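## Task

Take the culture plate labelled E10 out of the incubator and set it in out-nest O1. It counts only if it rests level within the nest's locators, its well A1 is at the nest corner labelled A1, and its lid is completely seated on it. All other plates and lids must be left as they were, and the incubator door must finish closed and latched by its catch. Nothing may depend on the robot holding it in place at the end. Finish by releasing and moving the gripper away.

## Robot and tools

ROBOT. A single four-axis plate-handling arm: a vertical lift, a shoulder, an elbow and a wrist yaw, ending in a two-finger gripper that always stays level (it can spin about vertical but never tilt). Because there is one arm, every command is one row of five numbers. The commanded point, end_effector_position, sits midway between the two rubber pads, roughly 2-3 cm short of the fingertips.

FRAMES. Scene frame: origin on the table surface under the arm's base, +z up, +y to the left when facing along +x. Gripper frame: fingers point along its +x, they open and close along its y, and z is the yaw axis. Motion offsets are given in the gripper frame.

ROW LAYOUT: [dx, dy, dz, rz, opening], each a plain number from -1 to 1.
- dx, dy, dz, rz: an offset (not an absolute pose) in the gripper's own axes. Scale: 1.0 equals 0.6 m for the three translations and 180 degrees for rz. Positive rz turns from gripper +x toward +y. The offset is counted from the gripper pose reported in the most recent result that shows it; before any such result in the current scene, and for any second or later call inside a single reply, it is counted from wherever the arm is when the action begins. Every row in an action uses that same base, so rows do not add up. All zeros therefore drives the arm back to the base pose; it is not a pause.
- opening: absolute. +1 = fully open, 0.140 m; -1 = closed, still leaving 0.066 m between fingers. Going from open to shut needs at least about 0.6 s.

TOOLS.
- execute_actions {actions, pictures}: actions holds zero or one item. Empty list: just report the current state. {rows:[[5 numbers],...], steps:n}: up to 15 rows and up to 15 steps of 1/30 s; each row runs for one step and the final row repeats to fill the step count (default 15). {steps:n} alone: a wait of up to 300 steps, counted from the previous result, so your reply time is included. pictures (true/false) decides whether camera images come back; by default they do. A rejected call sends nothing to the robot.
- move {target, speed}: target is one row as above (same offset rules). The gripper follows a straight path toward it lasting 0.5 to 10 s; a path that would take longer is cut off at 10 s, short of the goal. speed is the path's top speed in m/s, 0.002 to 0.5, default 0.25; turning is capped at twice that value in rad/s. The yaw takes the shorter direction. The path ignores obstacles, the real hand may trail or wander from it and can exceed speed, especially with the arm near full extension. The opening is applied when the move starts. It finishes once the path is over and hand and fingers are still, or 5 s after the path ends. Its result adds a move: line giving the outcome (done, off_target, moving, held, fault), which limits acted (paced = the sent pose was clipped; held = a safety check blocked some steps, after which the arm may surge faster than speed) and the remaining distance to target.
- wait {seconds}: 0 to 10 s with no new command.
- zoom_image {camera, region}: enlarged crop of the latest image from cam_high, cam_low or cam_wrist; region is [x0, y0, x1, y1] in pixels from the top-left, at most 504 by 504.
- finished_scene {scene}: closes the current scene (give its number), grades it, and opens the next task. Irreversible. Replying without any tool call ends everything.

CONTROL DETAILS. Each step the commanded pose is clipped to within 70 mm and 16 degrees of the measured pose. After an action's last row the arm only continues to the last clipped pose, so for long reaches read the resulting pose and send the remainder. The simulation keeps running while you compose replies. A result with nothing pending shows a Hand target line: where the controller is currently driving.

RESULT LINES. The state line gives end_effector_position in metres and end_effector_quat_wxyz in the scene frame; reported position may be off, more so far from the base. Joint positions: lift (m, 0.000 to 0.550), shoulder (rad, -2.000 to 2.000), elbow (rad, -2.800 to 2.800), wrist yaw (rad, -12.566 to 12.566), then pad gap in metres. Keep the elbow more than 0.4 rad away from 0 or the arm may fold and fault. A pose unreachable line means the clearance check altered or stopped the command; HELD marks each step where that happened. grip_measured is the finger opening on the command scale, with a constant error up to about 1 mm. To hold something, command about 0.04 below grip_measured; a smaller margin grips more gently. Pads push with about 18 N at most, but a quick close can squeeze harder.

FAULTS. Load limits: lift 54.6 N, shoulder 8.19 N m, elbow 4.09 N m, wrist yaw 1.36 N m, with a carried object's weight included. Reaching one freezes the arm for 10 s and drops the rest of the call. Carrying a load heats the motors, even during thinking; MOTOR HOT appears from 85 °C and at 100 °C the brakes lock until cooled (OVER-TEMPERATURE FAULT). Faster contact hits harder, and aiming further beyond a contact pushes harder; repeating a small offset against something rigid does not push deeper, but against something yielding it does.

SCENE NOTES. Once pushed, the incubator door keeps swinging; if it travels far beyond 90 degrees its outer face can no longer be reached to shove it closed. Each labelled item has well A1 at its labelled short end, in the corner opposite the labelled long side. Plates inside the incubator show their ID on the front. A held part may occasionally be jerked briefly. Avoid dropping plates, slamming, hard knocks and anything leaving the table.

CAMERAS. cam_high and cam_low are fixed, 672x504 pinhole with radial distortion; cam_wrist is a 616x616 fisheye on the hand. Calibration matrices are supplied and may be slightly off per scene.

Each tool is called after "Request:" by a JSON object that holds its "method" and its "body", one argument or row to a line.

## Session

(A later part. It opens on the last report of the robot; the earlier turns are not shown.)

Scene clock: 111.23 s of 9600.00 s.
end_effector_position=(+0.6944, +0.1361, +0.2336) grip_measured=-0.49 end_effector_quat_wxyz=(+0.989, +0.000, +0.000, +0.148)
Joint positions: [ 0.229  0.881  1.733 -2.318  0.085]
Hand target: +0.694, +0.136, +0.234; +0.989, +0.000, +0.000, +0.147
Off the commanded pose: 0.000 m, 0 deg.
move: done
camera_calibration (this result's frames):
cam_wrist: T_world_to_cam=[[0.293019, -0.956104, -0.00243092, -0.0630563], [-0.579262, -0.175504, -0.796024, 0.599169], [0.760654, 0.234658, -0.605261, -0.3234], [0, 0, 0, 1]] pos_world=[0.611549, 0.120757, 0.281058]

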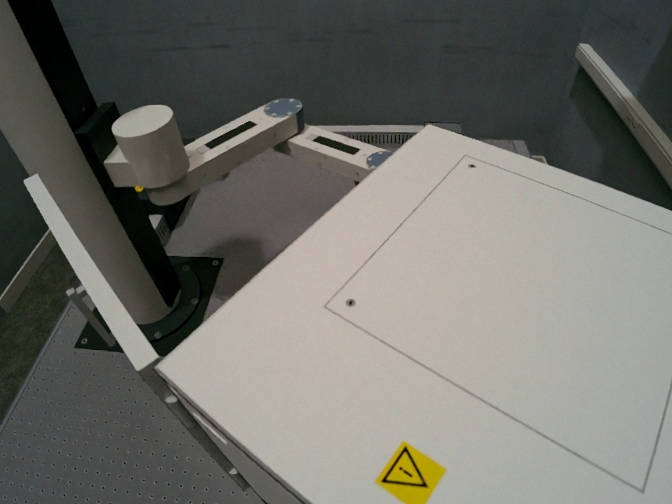

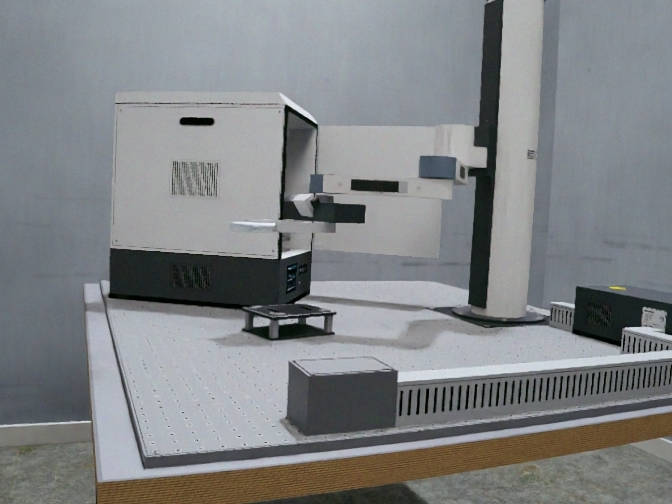

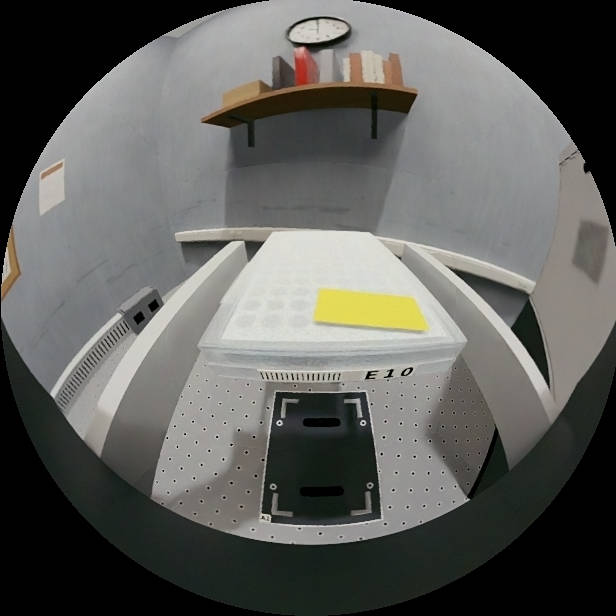

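Request:
{"method": "move", "body": {
  "target": [-0.1165, -0.0029, -0.2477, -0.0057, -0.535],
  "speed": 0.12
}}

Request:
{"method": "zoom_image", "body": {
  "camera": "cam_wrist",
  "region": [170, 330, 490, 460]
}}

Scene clock: 137.03 s of 9600.00 s.
end_effector_position=(+0.6281, +0.1139, +0.0849) grip_measured=-0.49 end_effector_quat_wxyz=(+0.990, +0.000, +0.000, +0.139)
Joint positions: [ 0.08   1.031  1.354 -2.107  0.085]
Hand target: +0.628, +0.114, +0.085; +0.990, +0.000, +0.000, +0.139
Off the commanded pose: 0.000 m, 0 deg.
After step 90, 21.13 s passed at rest.
move: done
camera_calibration (this result's frames):
cam_wrist: T_world_to_cam=[[0.275298, -0.961356, -0.00243092, -0.0535299], [-0.582407, -0.164768, -0.796024, 0.439214], [0.764861, 0.22056, -0.605261, -0.358757], [0, 0, 0, 1]] pos_world=[0.544937, 0.100034, 0.132353]

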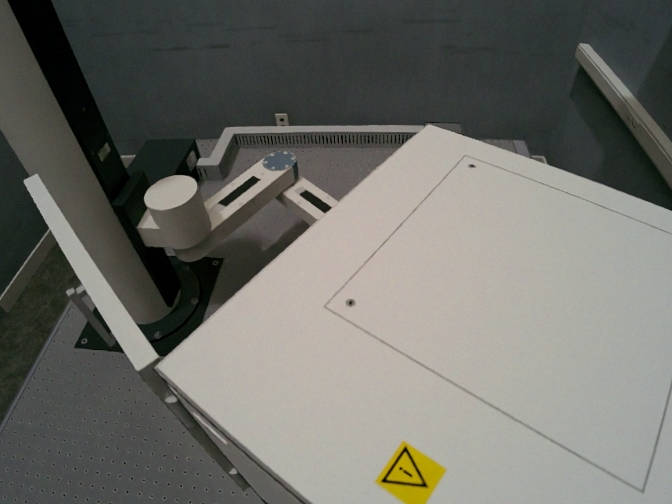

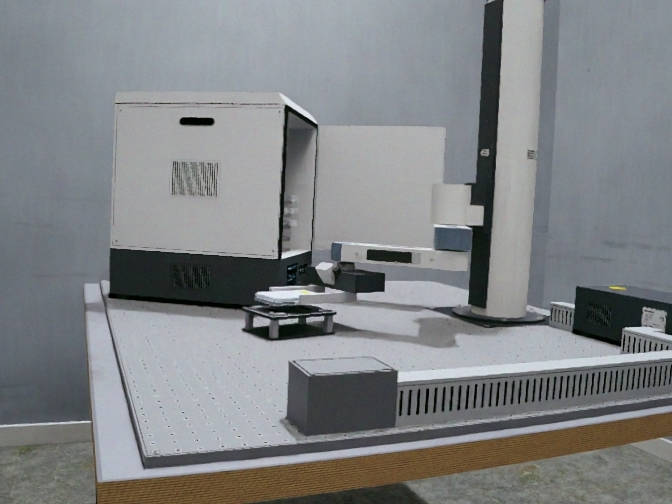

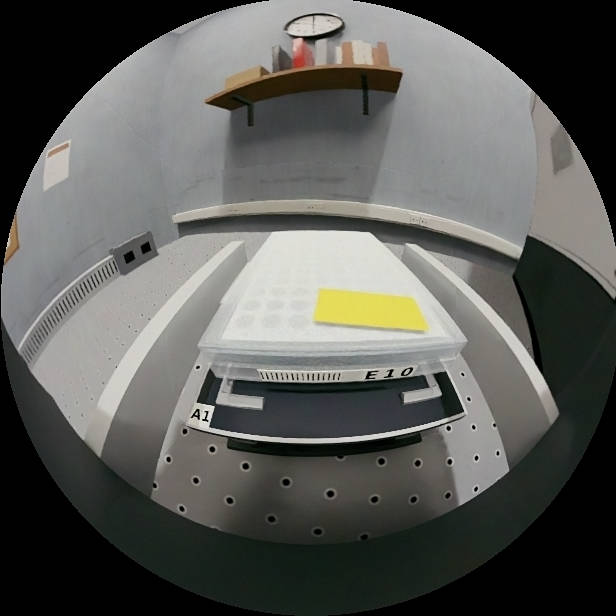

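Region (170, 330, 490, 460) of cam_wrist's 616x616 image, scaled by 1.575, with more detail than that image has; it fills the top 205 rows of this view, and the rest is white.

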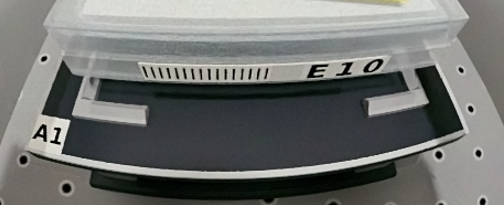

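Request:
{"method": "zoom_image", "body": {
  "camera": "cam_wrist",
  "region": [195, 360, 285, 420]
}}

Request:
{"method": "zoom_image", "body": {
  "camera": "cam_wrist",
  "region": [385, 355, 475, 415]
}}

Region (195, 360, 285, 420) of cam_wrist's 616x616 image, scaled by 5.600, with more detail than that image has.

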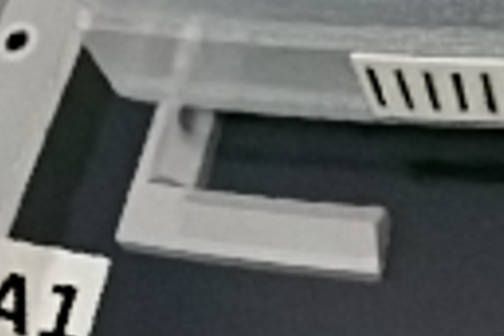

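Region (385, 355, 475, 415) of cam_wrist's 616x616 image, scaled by 5.600, with more detail than that image has.

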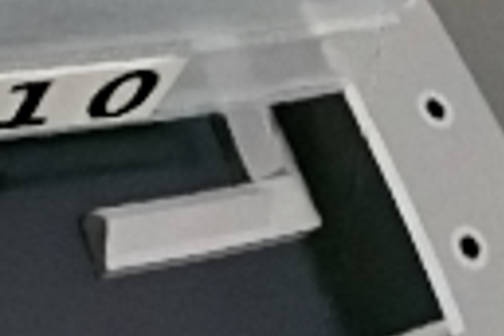

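Request:
{"method": "move", "body": {
  "target": [0.0033, -0.0016, -0.02, 0, -0.535],
  "speed": 0.02
}}

Request:
{"method": "zoom_image", "body": {
  "camera": "cam_wrist",
  "region": [185, 355, 275, 415]
}}

Request:
{"method": "zoom_image", "body": {
  "camera": "cam_wrist",
  "region": [390, 350, 480, 410]
}}

Scene clock: 153.20 s of 9600.00 s.
end_effector_position=(+0.6302, +0.1135, +0.0728) grip_measured=-0.49 end_effector_quat_wxyz=(+0.990, +0.000, +0.000, +0.139)
Joint positions: [ 0.068  1.024  1.364 -2.11   0.085]
Hand target: +0.630, +0.113, +0.073; +0.990, +0.000, +0.000, +0.139
Off the commanded pose: 0.000 m, 0 deg.
After step 90, 12.33 s passed at rest.
move: done
camera_calibration (this result's frames):
cam_wrist: T_world_to_cam=[[0.275635, -0.961259, -0.00243092, -0.0546689], [-0.582349, -0.164972, -0.796024, 0.43078], [0.764784, 0.220827, -0.605261, -0.367595], [0, 0, 0, 1]] pos_world=[0.547064, 0.0996906, 0.120288]

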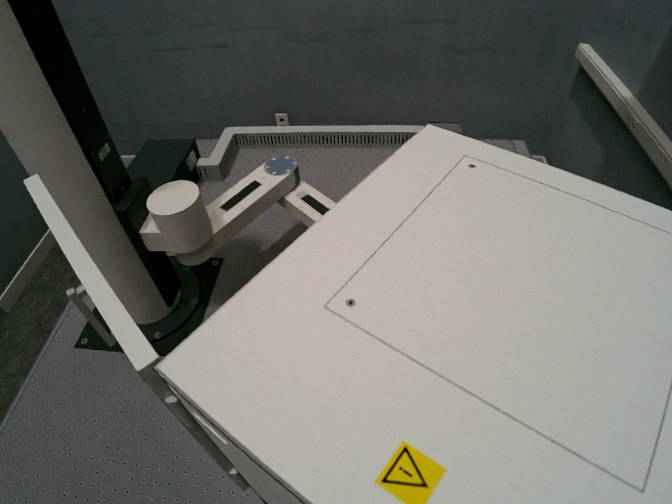

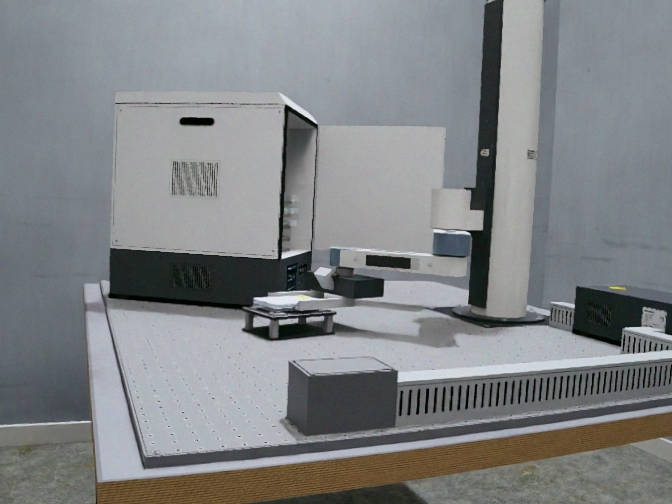

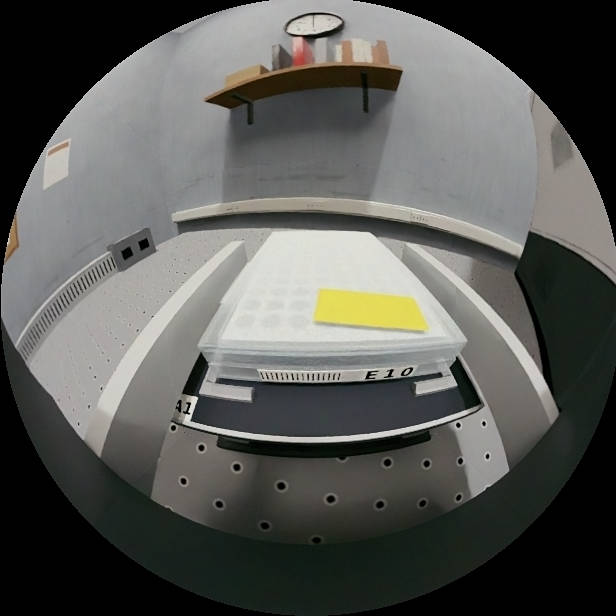

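Region (185, 355, 275, 415) of cam_wrist's 616x616 image, scaled by 5.600, with more detail than that image has.

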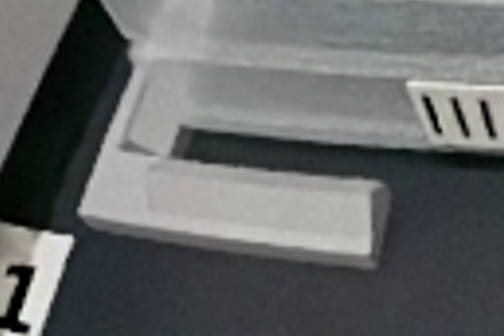

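Region (390, 350, 480, 410) of cam_wrist's 616x616 image, scaled by 5.600, with more detail than that image has.

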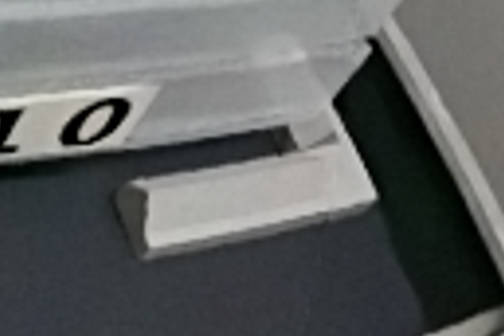

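Request:
{"method": "move", "body": {
  "target": [0, 0.0005, -0.008, 0, -0.535],
  "speed": 0.005
}}

Request:
{"method": "zoom_image", "body": {
  "camera": "cam_wrist",
  "region": [170, 330, 490, 430]
}}

Request:
{"method": "zoom_image", "body": {
  "camera": "cam_low",
  "region": [230, 280, 370, 350]
}}

Scene clock: 159.90 s of 9600.00 s.
end_effector_position=(+0.6300, +0.1141, +0.0681) grip_measured=-0.49 end_effector_quat_wxyz=(+0.990, +0.000, +0.000, +0.139)
Joint positions: [ 0.063  1.025  1.364 -2.11   0.085]
Hand target: +0.630, +0.114, +0.068; +0.990, +0.000, +0.000, +0.139
Off the commanded pose: 0.000 m, 0 deg.
After step 90, 2.53 s passed at rest.
move: done
camera_calibration (this result's frames):
cam_wrist: T_world_to_cam=[[0.277098, -0.960839, -0.00243092, -0.0550973], [-0.582097, -0.165858, -0.796024, 0.426962], [0.764447, 0.221991, -0.605261, -0.370379], [0, 0, 0, 1]] pos_world=[0.546936, 0.100096, 0.115562]

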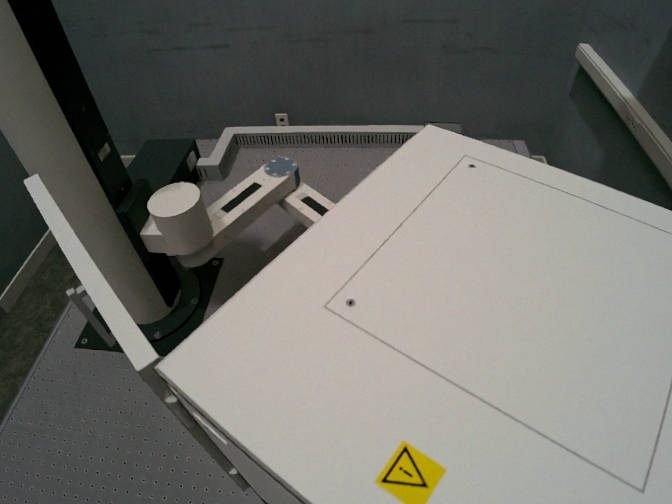

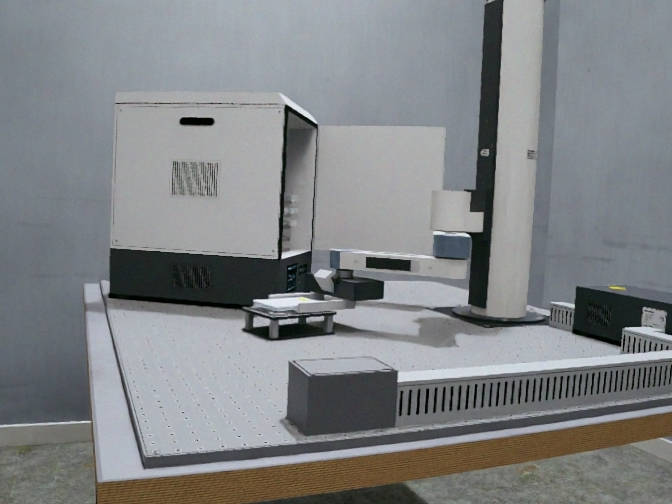

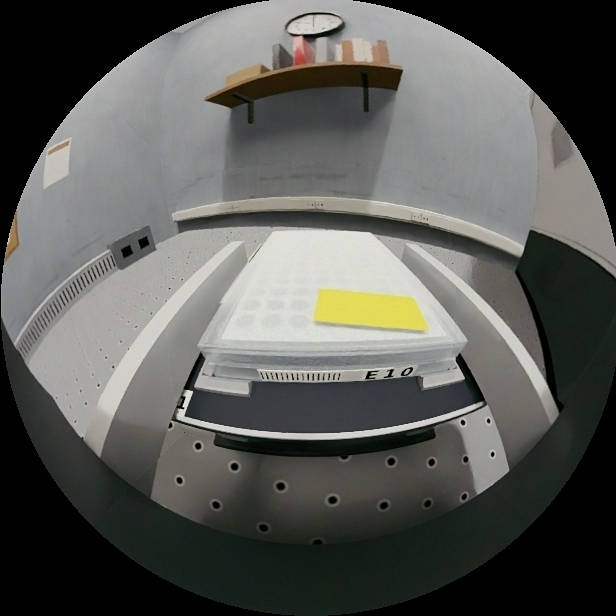

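Region (170, 330, 490, 430) of cam_wrist's 616x616 image, scaled by 1.575, with more detail than that image has; it fills the top 158 rows of this view, and the rest is white.

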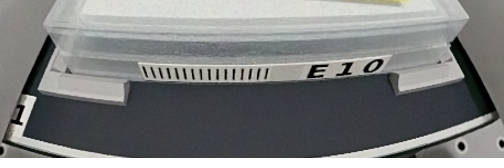

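Region (230, 280, 370, 350) of cam_low's 672x504 image, scaled by 3.600, with more detail than that image has.

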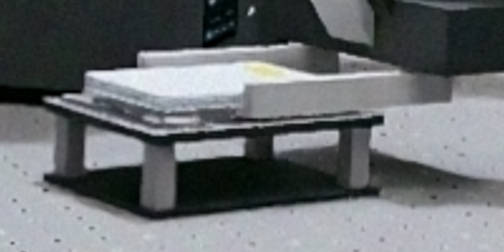

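Request:
{"method": "execute_actions", "body": {
  "actions": [
    {"rows": [[0,0,0,0,-0.51],[0,0,0,0,-0.495],[0,0,0,0,-0.48],[0,0,0,0,-0.465],[0,0,0,0,-0.45],[0,0,0,0,-0.43],[0,0,0,0,-0.40],[0,0,0,0,-0.37],[0,0,0,0,-0.33],[0,0,0,0,-0.29],[0,0,0,0,-0.25],[0,0,0,0,-0.2]], "steps": 15}
  ],
  "pictures": false
}}

Request:
{"method": "move", "body": {
  "target": [0, 0, 0.1, 0, -0.2],
  "speed": 0.06
}}

Request:
{"method": "zoom_image", "body": {
  "camera": "cam_low",
  "region": [230, 280, 370, 350]
}}

Request:
{"method": "zoom_image", "body": {
  "camera": "cam_wrist",
  "region": [200, 250, 450, 460]
}}

Scene clock: 166.63 s of 9600.00 s.
end_effector_position=(+0.6300, +0.1141, +0.0681) grip_measured=-0.20 end_effector_quat_wxyz=(+0.990, +0.000, +0.000, +0.140)
Joint positions: [ 0.063  1.025  1.364 -2.109  0.096]
Hand target: +0.630, +0.114, +0.068; +0.990, +0.000, +0.000, +0.139
Off the commanded pose: 0.000 m, 0 deg.
Steps of this call (steps 1 to 90: nothing new was sent; then 3.23 s passed at rest; steps 91 to 105: all 15 steps of this action). Readings (end_effector_position):
91: (+0.6300, +0.1141, +0.0681)
92: (+0.6300, +0.1141, +0.0681)
94: (+0.6300, +0.1141, +0.0681)
98: (+0.6300, +0.1141, +0.0681)
105: the state above

Scene clock: 168.13 s of 9600.00 s.
end_effector_position=(+0.6300, +0.1141, +0.1282) grip_measured=-0.20 end_effector_quat_wxyz=(+0.990, +0.000, +0.000, +0.140)
Joint positions: [ 0.123  1.025  1.364 -2.109  0.096]
Hand target: +0.630, +0.114, +0.128; +0.990, +0.000, +0.000, +0.140
Off the commanded pose: 0.000 m, 0 deg.
move: done
camera_calibration (this result's frames):
cam_wrist: T_world_to_cam=[[0.277253, -0.960794, -0.00243092, -0.0550334], [-0.582071, -0.165952, -0.796024, 0.474789], [0.764411, 0.222115, -0.605261, -0.33399], [0, 0, 0, 1]] pos_world=[0.546925, 0.100101, 0.175658]

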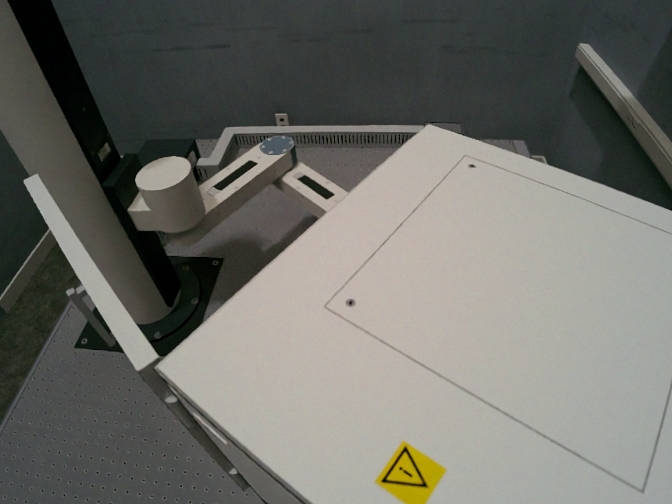

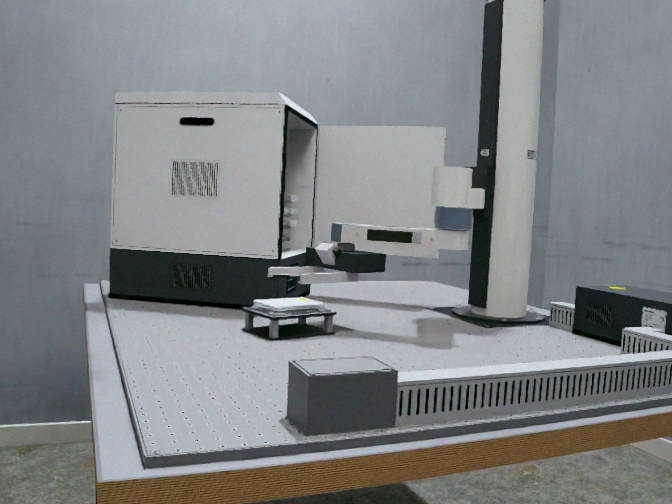

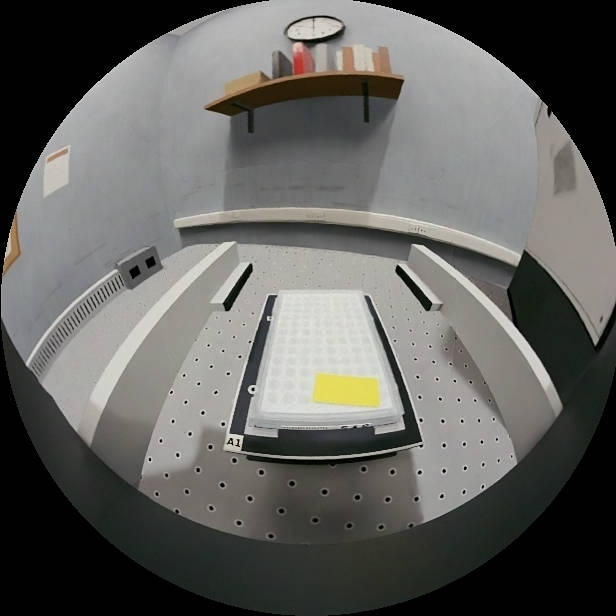

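Region (230, 280, 370, 350) of cam_low's 672x504 image, scaled by 3.600, with more detail than that image has.

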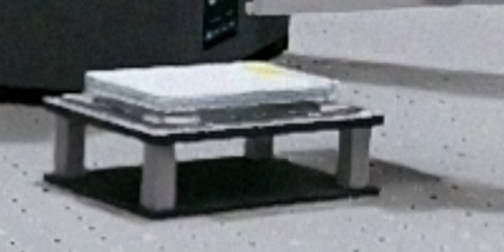

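Region (200, 250, 450, 460) of cam_wrist's 616x616 image, scaled by 2.016, with more detail than that image has; it fills the top 423 rows of this view, and the rest is white.

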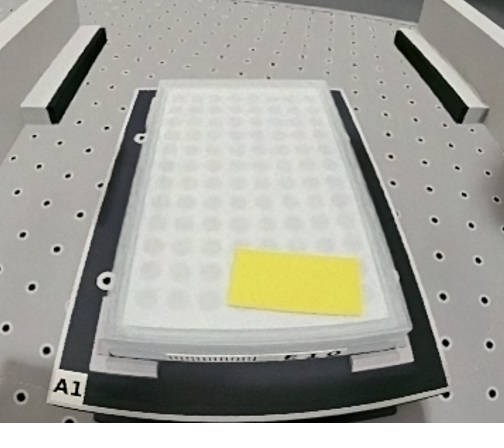

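Request:
{"method": "move", "body": {
  "target": [-0.8163, -0.3578, 0.703, -0.8189, -1],
  "speed": 0.3
}}

Scene clock: 196.87 s of 9600.00 s.
end_effector_position=(+0.2188, -0.2276, +0.5501) grip_measured=-1.00 end_effector_quat_wxyz=(-0.412, -0.000, -0.000, +0.911)
Joint positions: [ 0.545  0.28   0.705 -3.278  0.066]
Hand target: +0.219, -0.228, +0.550; -0.412, -0.000, -0.000, +0.911
Off the commanded pose: 0.000 m, 0 deg.
After step 90, 21.03 s passed at rest.
move: done
camera_calibration (this result's frames):
cam_wrist: T_world_to_cam=[[-0.750913, 0.660397, -0.00243092, 0.325647], [0.401167, 0.453223, -0.796024, 0.440342], [-0.52459, -0.59872, -0.605261, 0.406776], [0, 0, 0, 1]] pos_world=[0.281272, -0.171085, 0.59752]

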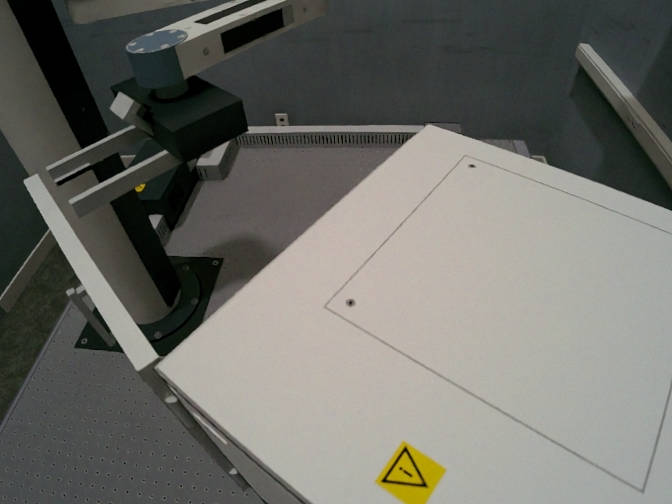

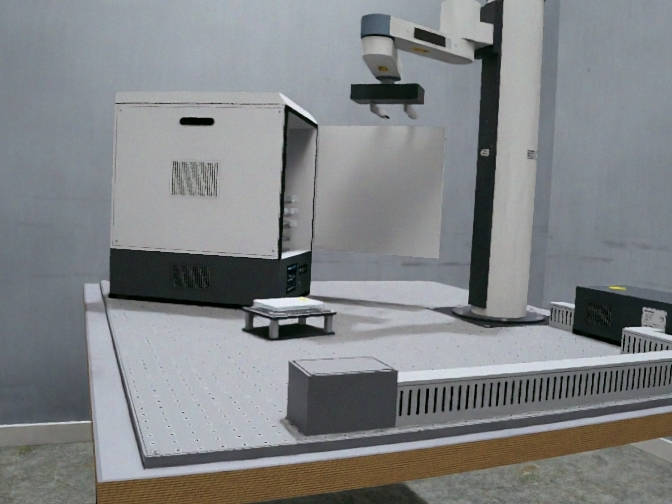

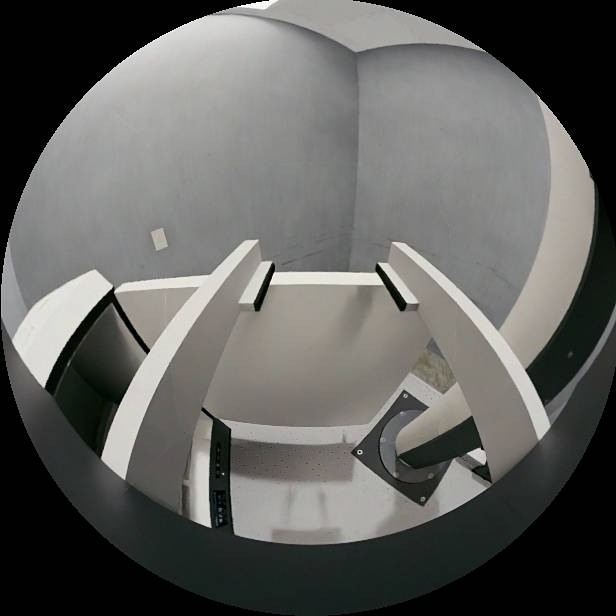

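Request:
{"method": "move", "body": {
  "target": [0.45, 0, 0, 0, -1],
  "speed": 0.18
}}

Request:
{"method": "move", "body": {
  "target": [0, 0, -0.11, 0, -1],
  "speed": 0.06
}}

Scene clock: 208.43 s of 9600.00 s.
end_effector_position=(+0.0405, -0.4304, +0.5501) grip_measured=-1.00 end_effector_quat_wxyz=(-0.412, -0.000, -0.000, +0.911)
Joint positions: [ 0.545 -0.902  1.358 -2.748  0.066]
Hand target: +0.041, -0.430, +0.550; -0.412, -0.000, -0.000, +0.911
Off the commanded pose: 0.000 m, 0 deg.
After step 90, 6.70 s passed at rest.
move: done
camera_calibration (this result's frames):
cam_wrist: T_world_to_cam=[[-0.751113, 0.660169, -0.00243092, 0.325591], [0.40103, 0.453344, -0.796024, 0.603827], [-0.524408, -0.598879, -0.605261, 0.191786], [0, 0, 0, 1]] pos_world=[0.102977, -0.37383, 0.597533]

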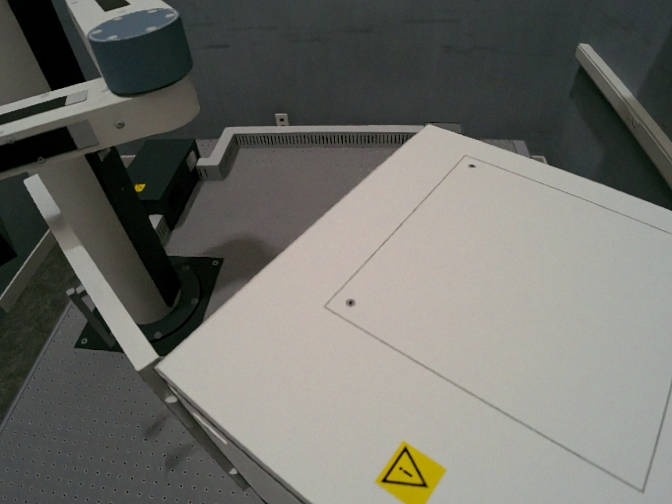

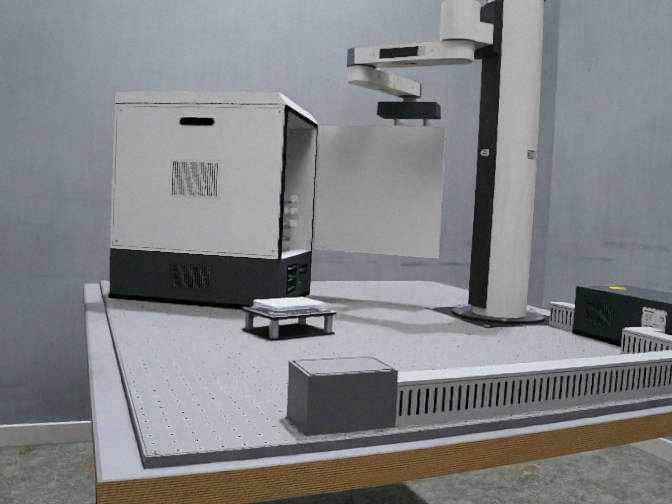

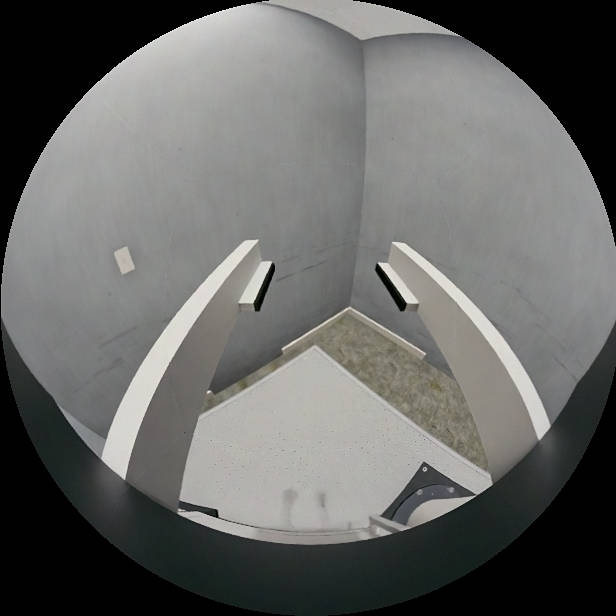

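Scene clock: 209.80 s of 9600.00 s.
end_effector_position=(+0.0405, -0.4304, +0.4840) grip_measured=-1.00 end_effector_quat_wxyz=(-0.412, -0.000, -0.000, +0.911)
Joint positions: [ 0.479 -0.902  1.358 -2.748  0.066]
Hand target: +0.040, -0.430, +0.484; -0.412, -0.000, -0.000, +0.911
Off the commanded pose: 0.000 m, 0 deg.
move: done
camera_calibration (this result's frames):
cam_wrist: T_world_to_cam=[[-0.751075, 0.660212, -0.00243092, 0.325427], [0.401056, 0.453321, -0.796024, 0.551229], [-0.524442, -0.598849, -0.605261, 0.151816], [0, 0, 0, 1]] pos_world=[0.102965, -0.37382, 0.531471]

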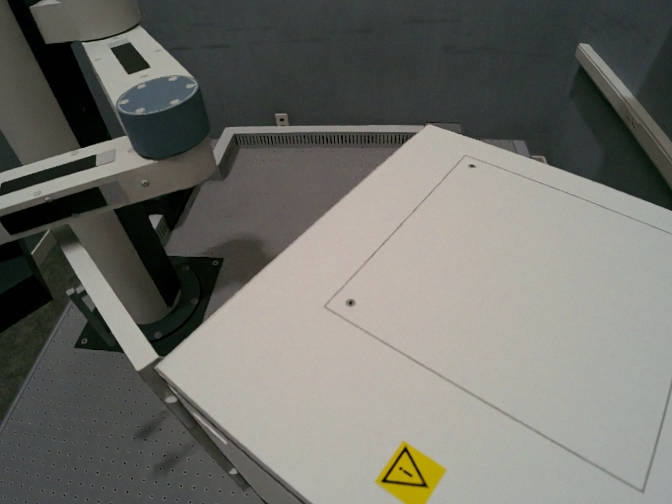

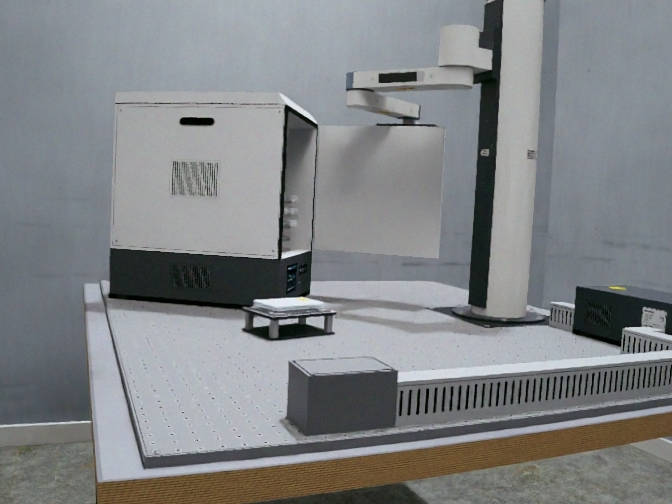

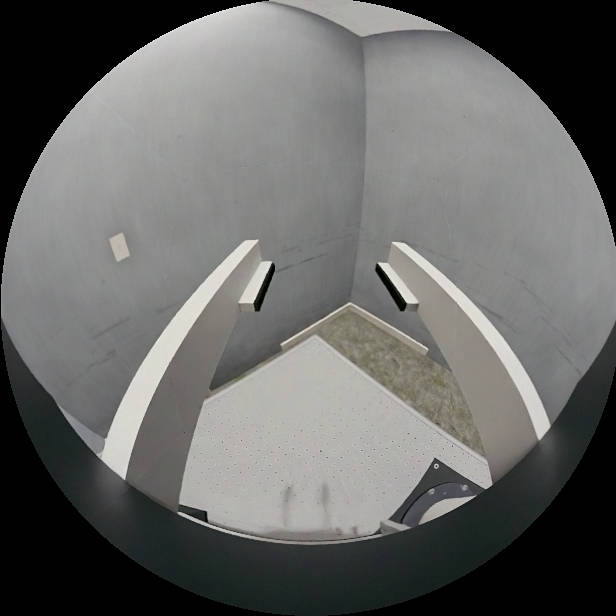

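Request:
{"method": "execute_actions", "body": {
  "actions": []
}}

Scene clock: 214.20 s of 9600.00 s.
end_effector_position=(+0.0405, -0.4304, +0.4840) grip_measured=-1.00 end_effector_quat_wxyz=(-0.412, -0.000, -0.000, +0.911)
Joint positions: [ 0.479 -0.902  1.358 -2.748  0.066]
Hand target: +0.040, -0.430, +0.484; -0.412, -0.000, -0.000, +0.911
Off the commanded pose: 0.000 m, 0 deg.
Steps of this call (steps 1 to 90: nothing new was sent; then 1.40 s passed at rest). Readings (end_effector_position):
1: (+0.0405, -0.4304, +0.4840)
2: (+0.0405, -0.4304, +0.4840)
4: (+0.0405, -0.4304, +0.4840)
8: (+0.0405, -0.4304, +0.4840)
90: the state above
camera_calibration (this result's frames):
cam_wrist: T_world_to_cam=[[-0.751075, 0.660212, -0.00243092, 0.325427], [0.401056, 0.453321, -0.796024, 0.551231], [-0.524442, -0.598849, -0.605261, 0.151817], [0, 0, 0, 1]] pos_world=[0.102965, -0.37382, 0.531473]

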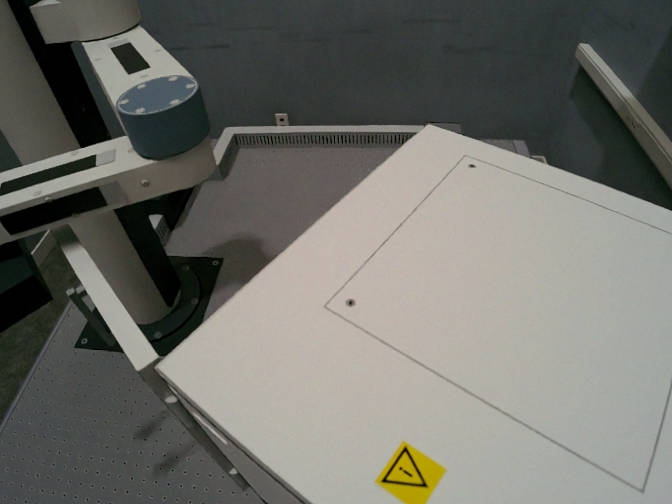

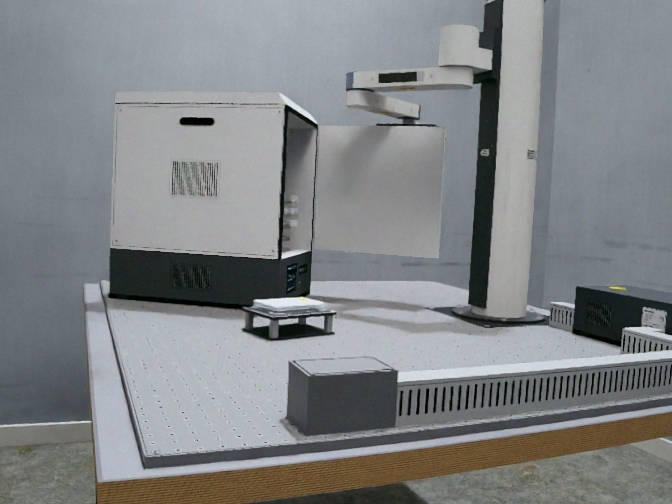

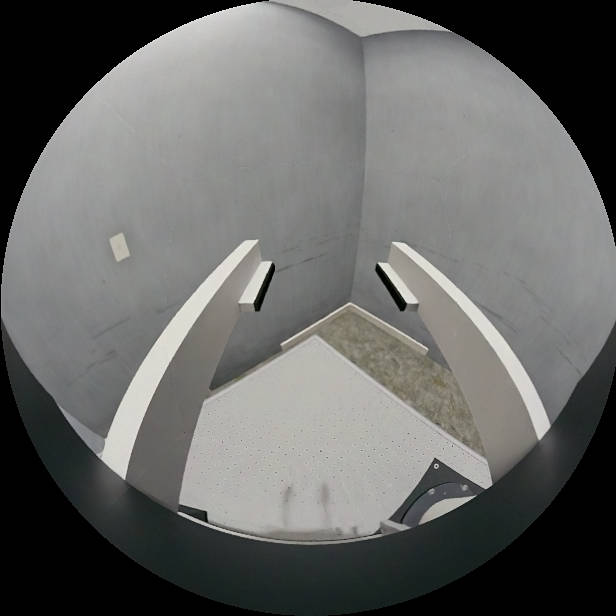

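Request:
{"method": "move", "body": {
  "target": [-0.042, 0, 0, 0, -1],
  "speed": 0.03
}}

Request:
{"method": "move", "body": {
  "target": [-0.1678, -0.085, 0, -0.1111, -1],
  "speed": 0.07
}}

Scene clock: 227.47 s of 9600.00 s.
end_effector_position=(+0.0571, -0.4114, +0.4840) grip_measured=-1.00 end_effector_quat_wxyz=(-0.412, -0.000, -0.000, +0.911)
Joint positions: [ 0.479 -0.816  1.257 -2.734  0.066]
Hand target: +0.057, -0.411, +0.484; -0.412, -0.000, -0.000, +0.911
Off the commanded pose: 0.000 m, 0 deg.
After step 90, 9.20 s passed at rest.
move: done
camera_calibration (this result's frames):
cam_wrist: T_world_to_cam=[[-0.750924, 0.660384, -0.00243092, 0.32549], [0.40116, 0.45323, -0.796024, 0.53592], [-0.524579, -0.598729, -0.605261, 0.171955], [0, 0, 0, 1]] pos_world=[0.119632, -0.354889, 0.531474]

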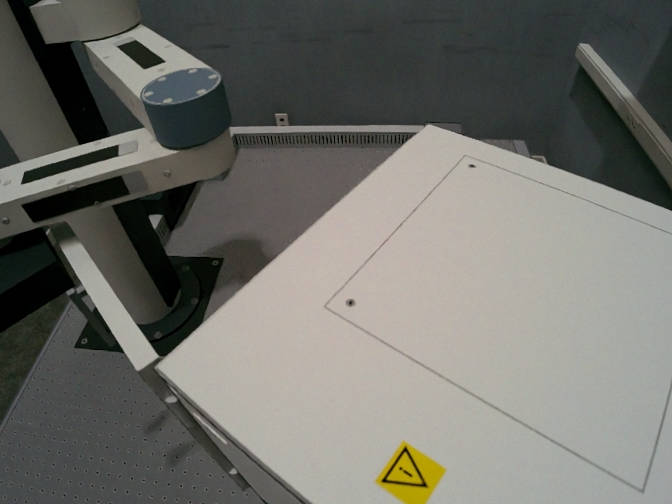

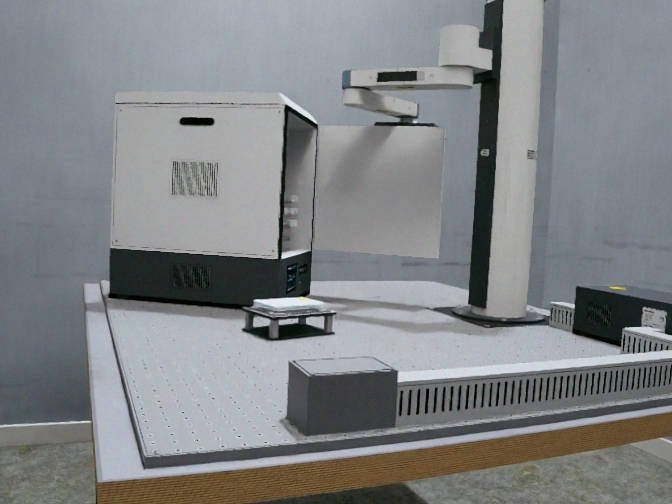

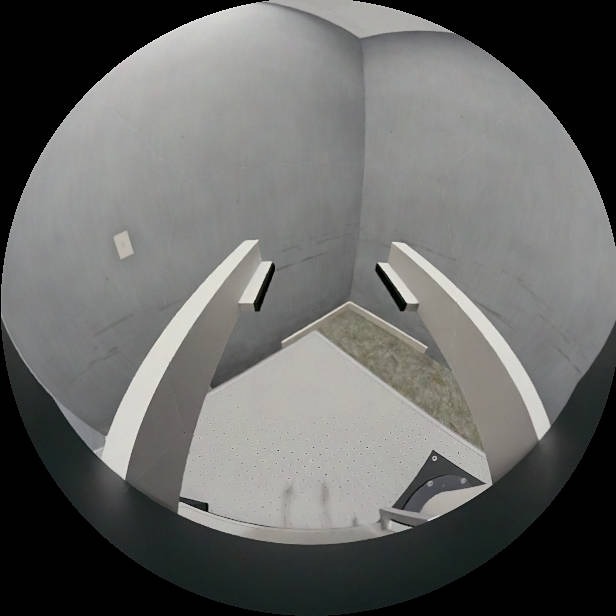

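Scene clock: 230.20 s of 9600.00 s.
end_effector_position=(+0.0854, -0.3021, +0.4840) grip_measured=-1.00 end_effector_quat_wxyz=(-0.247, -0.000, -0.000, +0.969)
Joint positions: [ 0.479 -0.479  0.936 -3.1    0.066]
Hand target: +0.085, -0.302, +0.484; -0.247, -0.000, -0.000, +0.969
Off the commanded pose: 0.000 m, 0 deg.
move: done
camera_calibration (this result's frames):
cam_wrist: T_world_to_cam=[[-0.480095, 0.877213, -0.00243092, 0.316921], [0.531875, 0.288887, -0.796024, 0.41423], [-0.69758, -0.38346, -0.605261, 0.332031], [0, 0, 0, 1]] pos_world=[0.163452, -0.270352, 0.531473]

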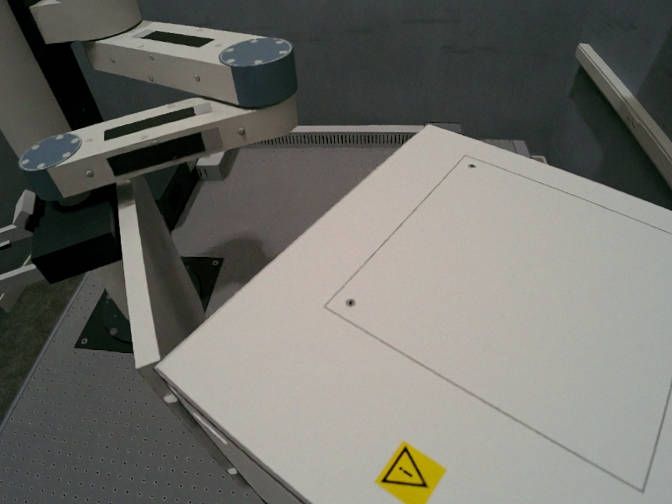

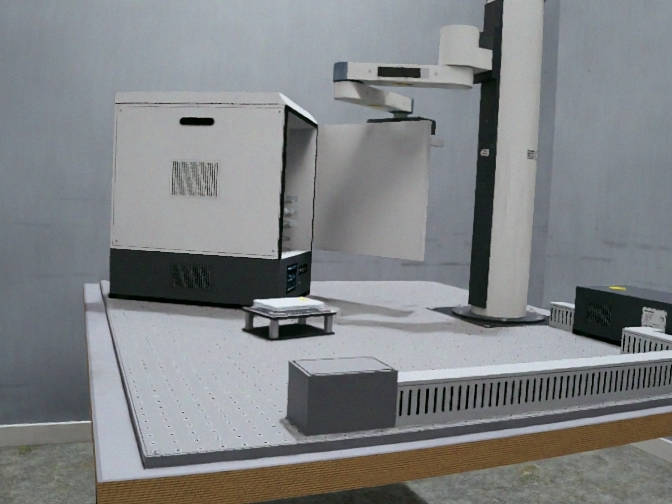

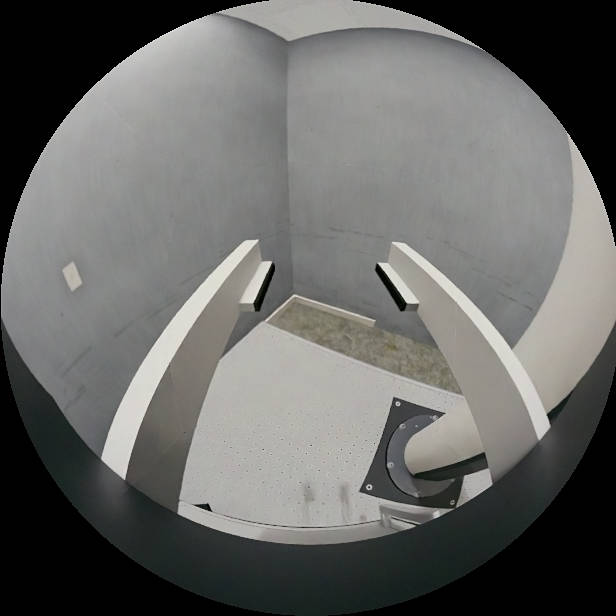

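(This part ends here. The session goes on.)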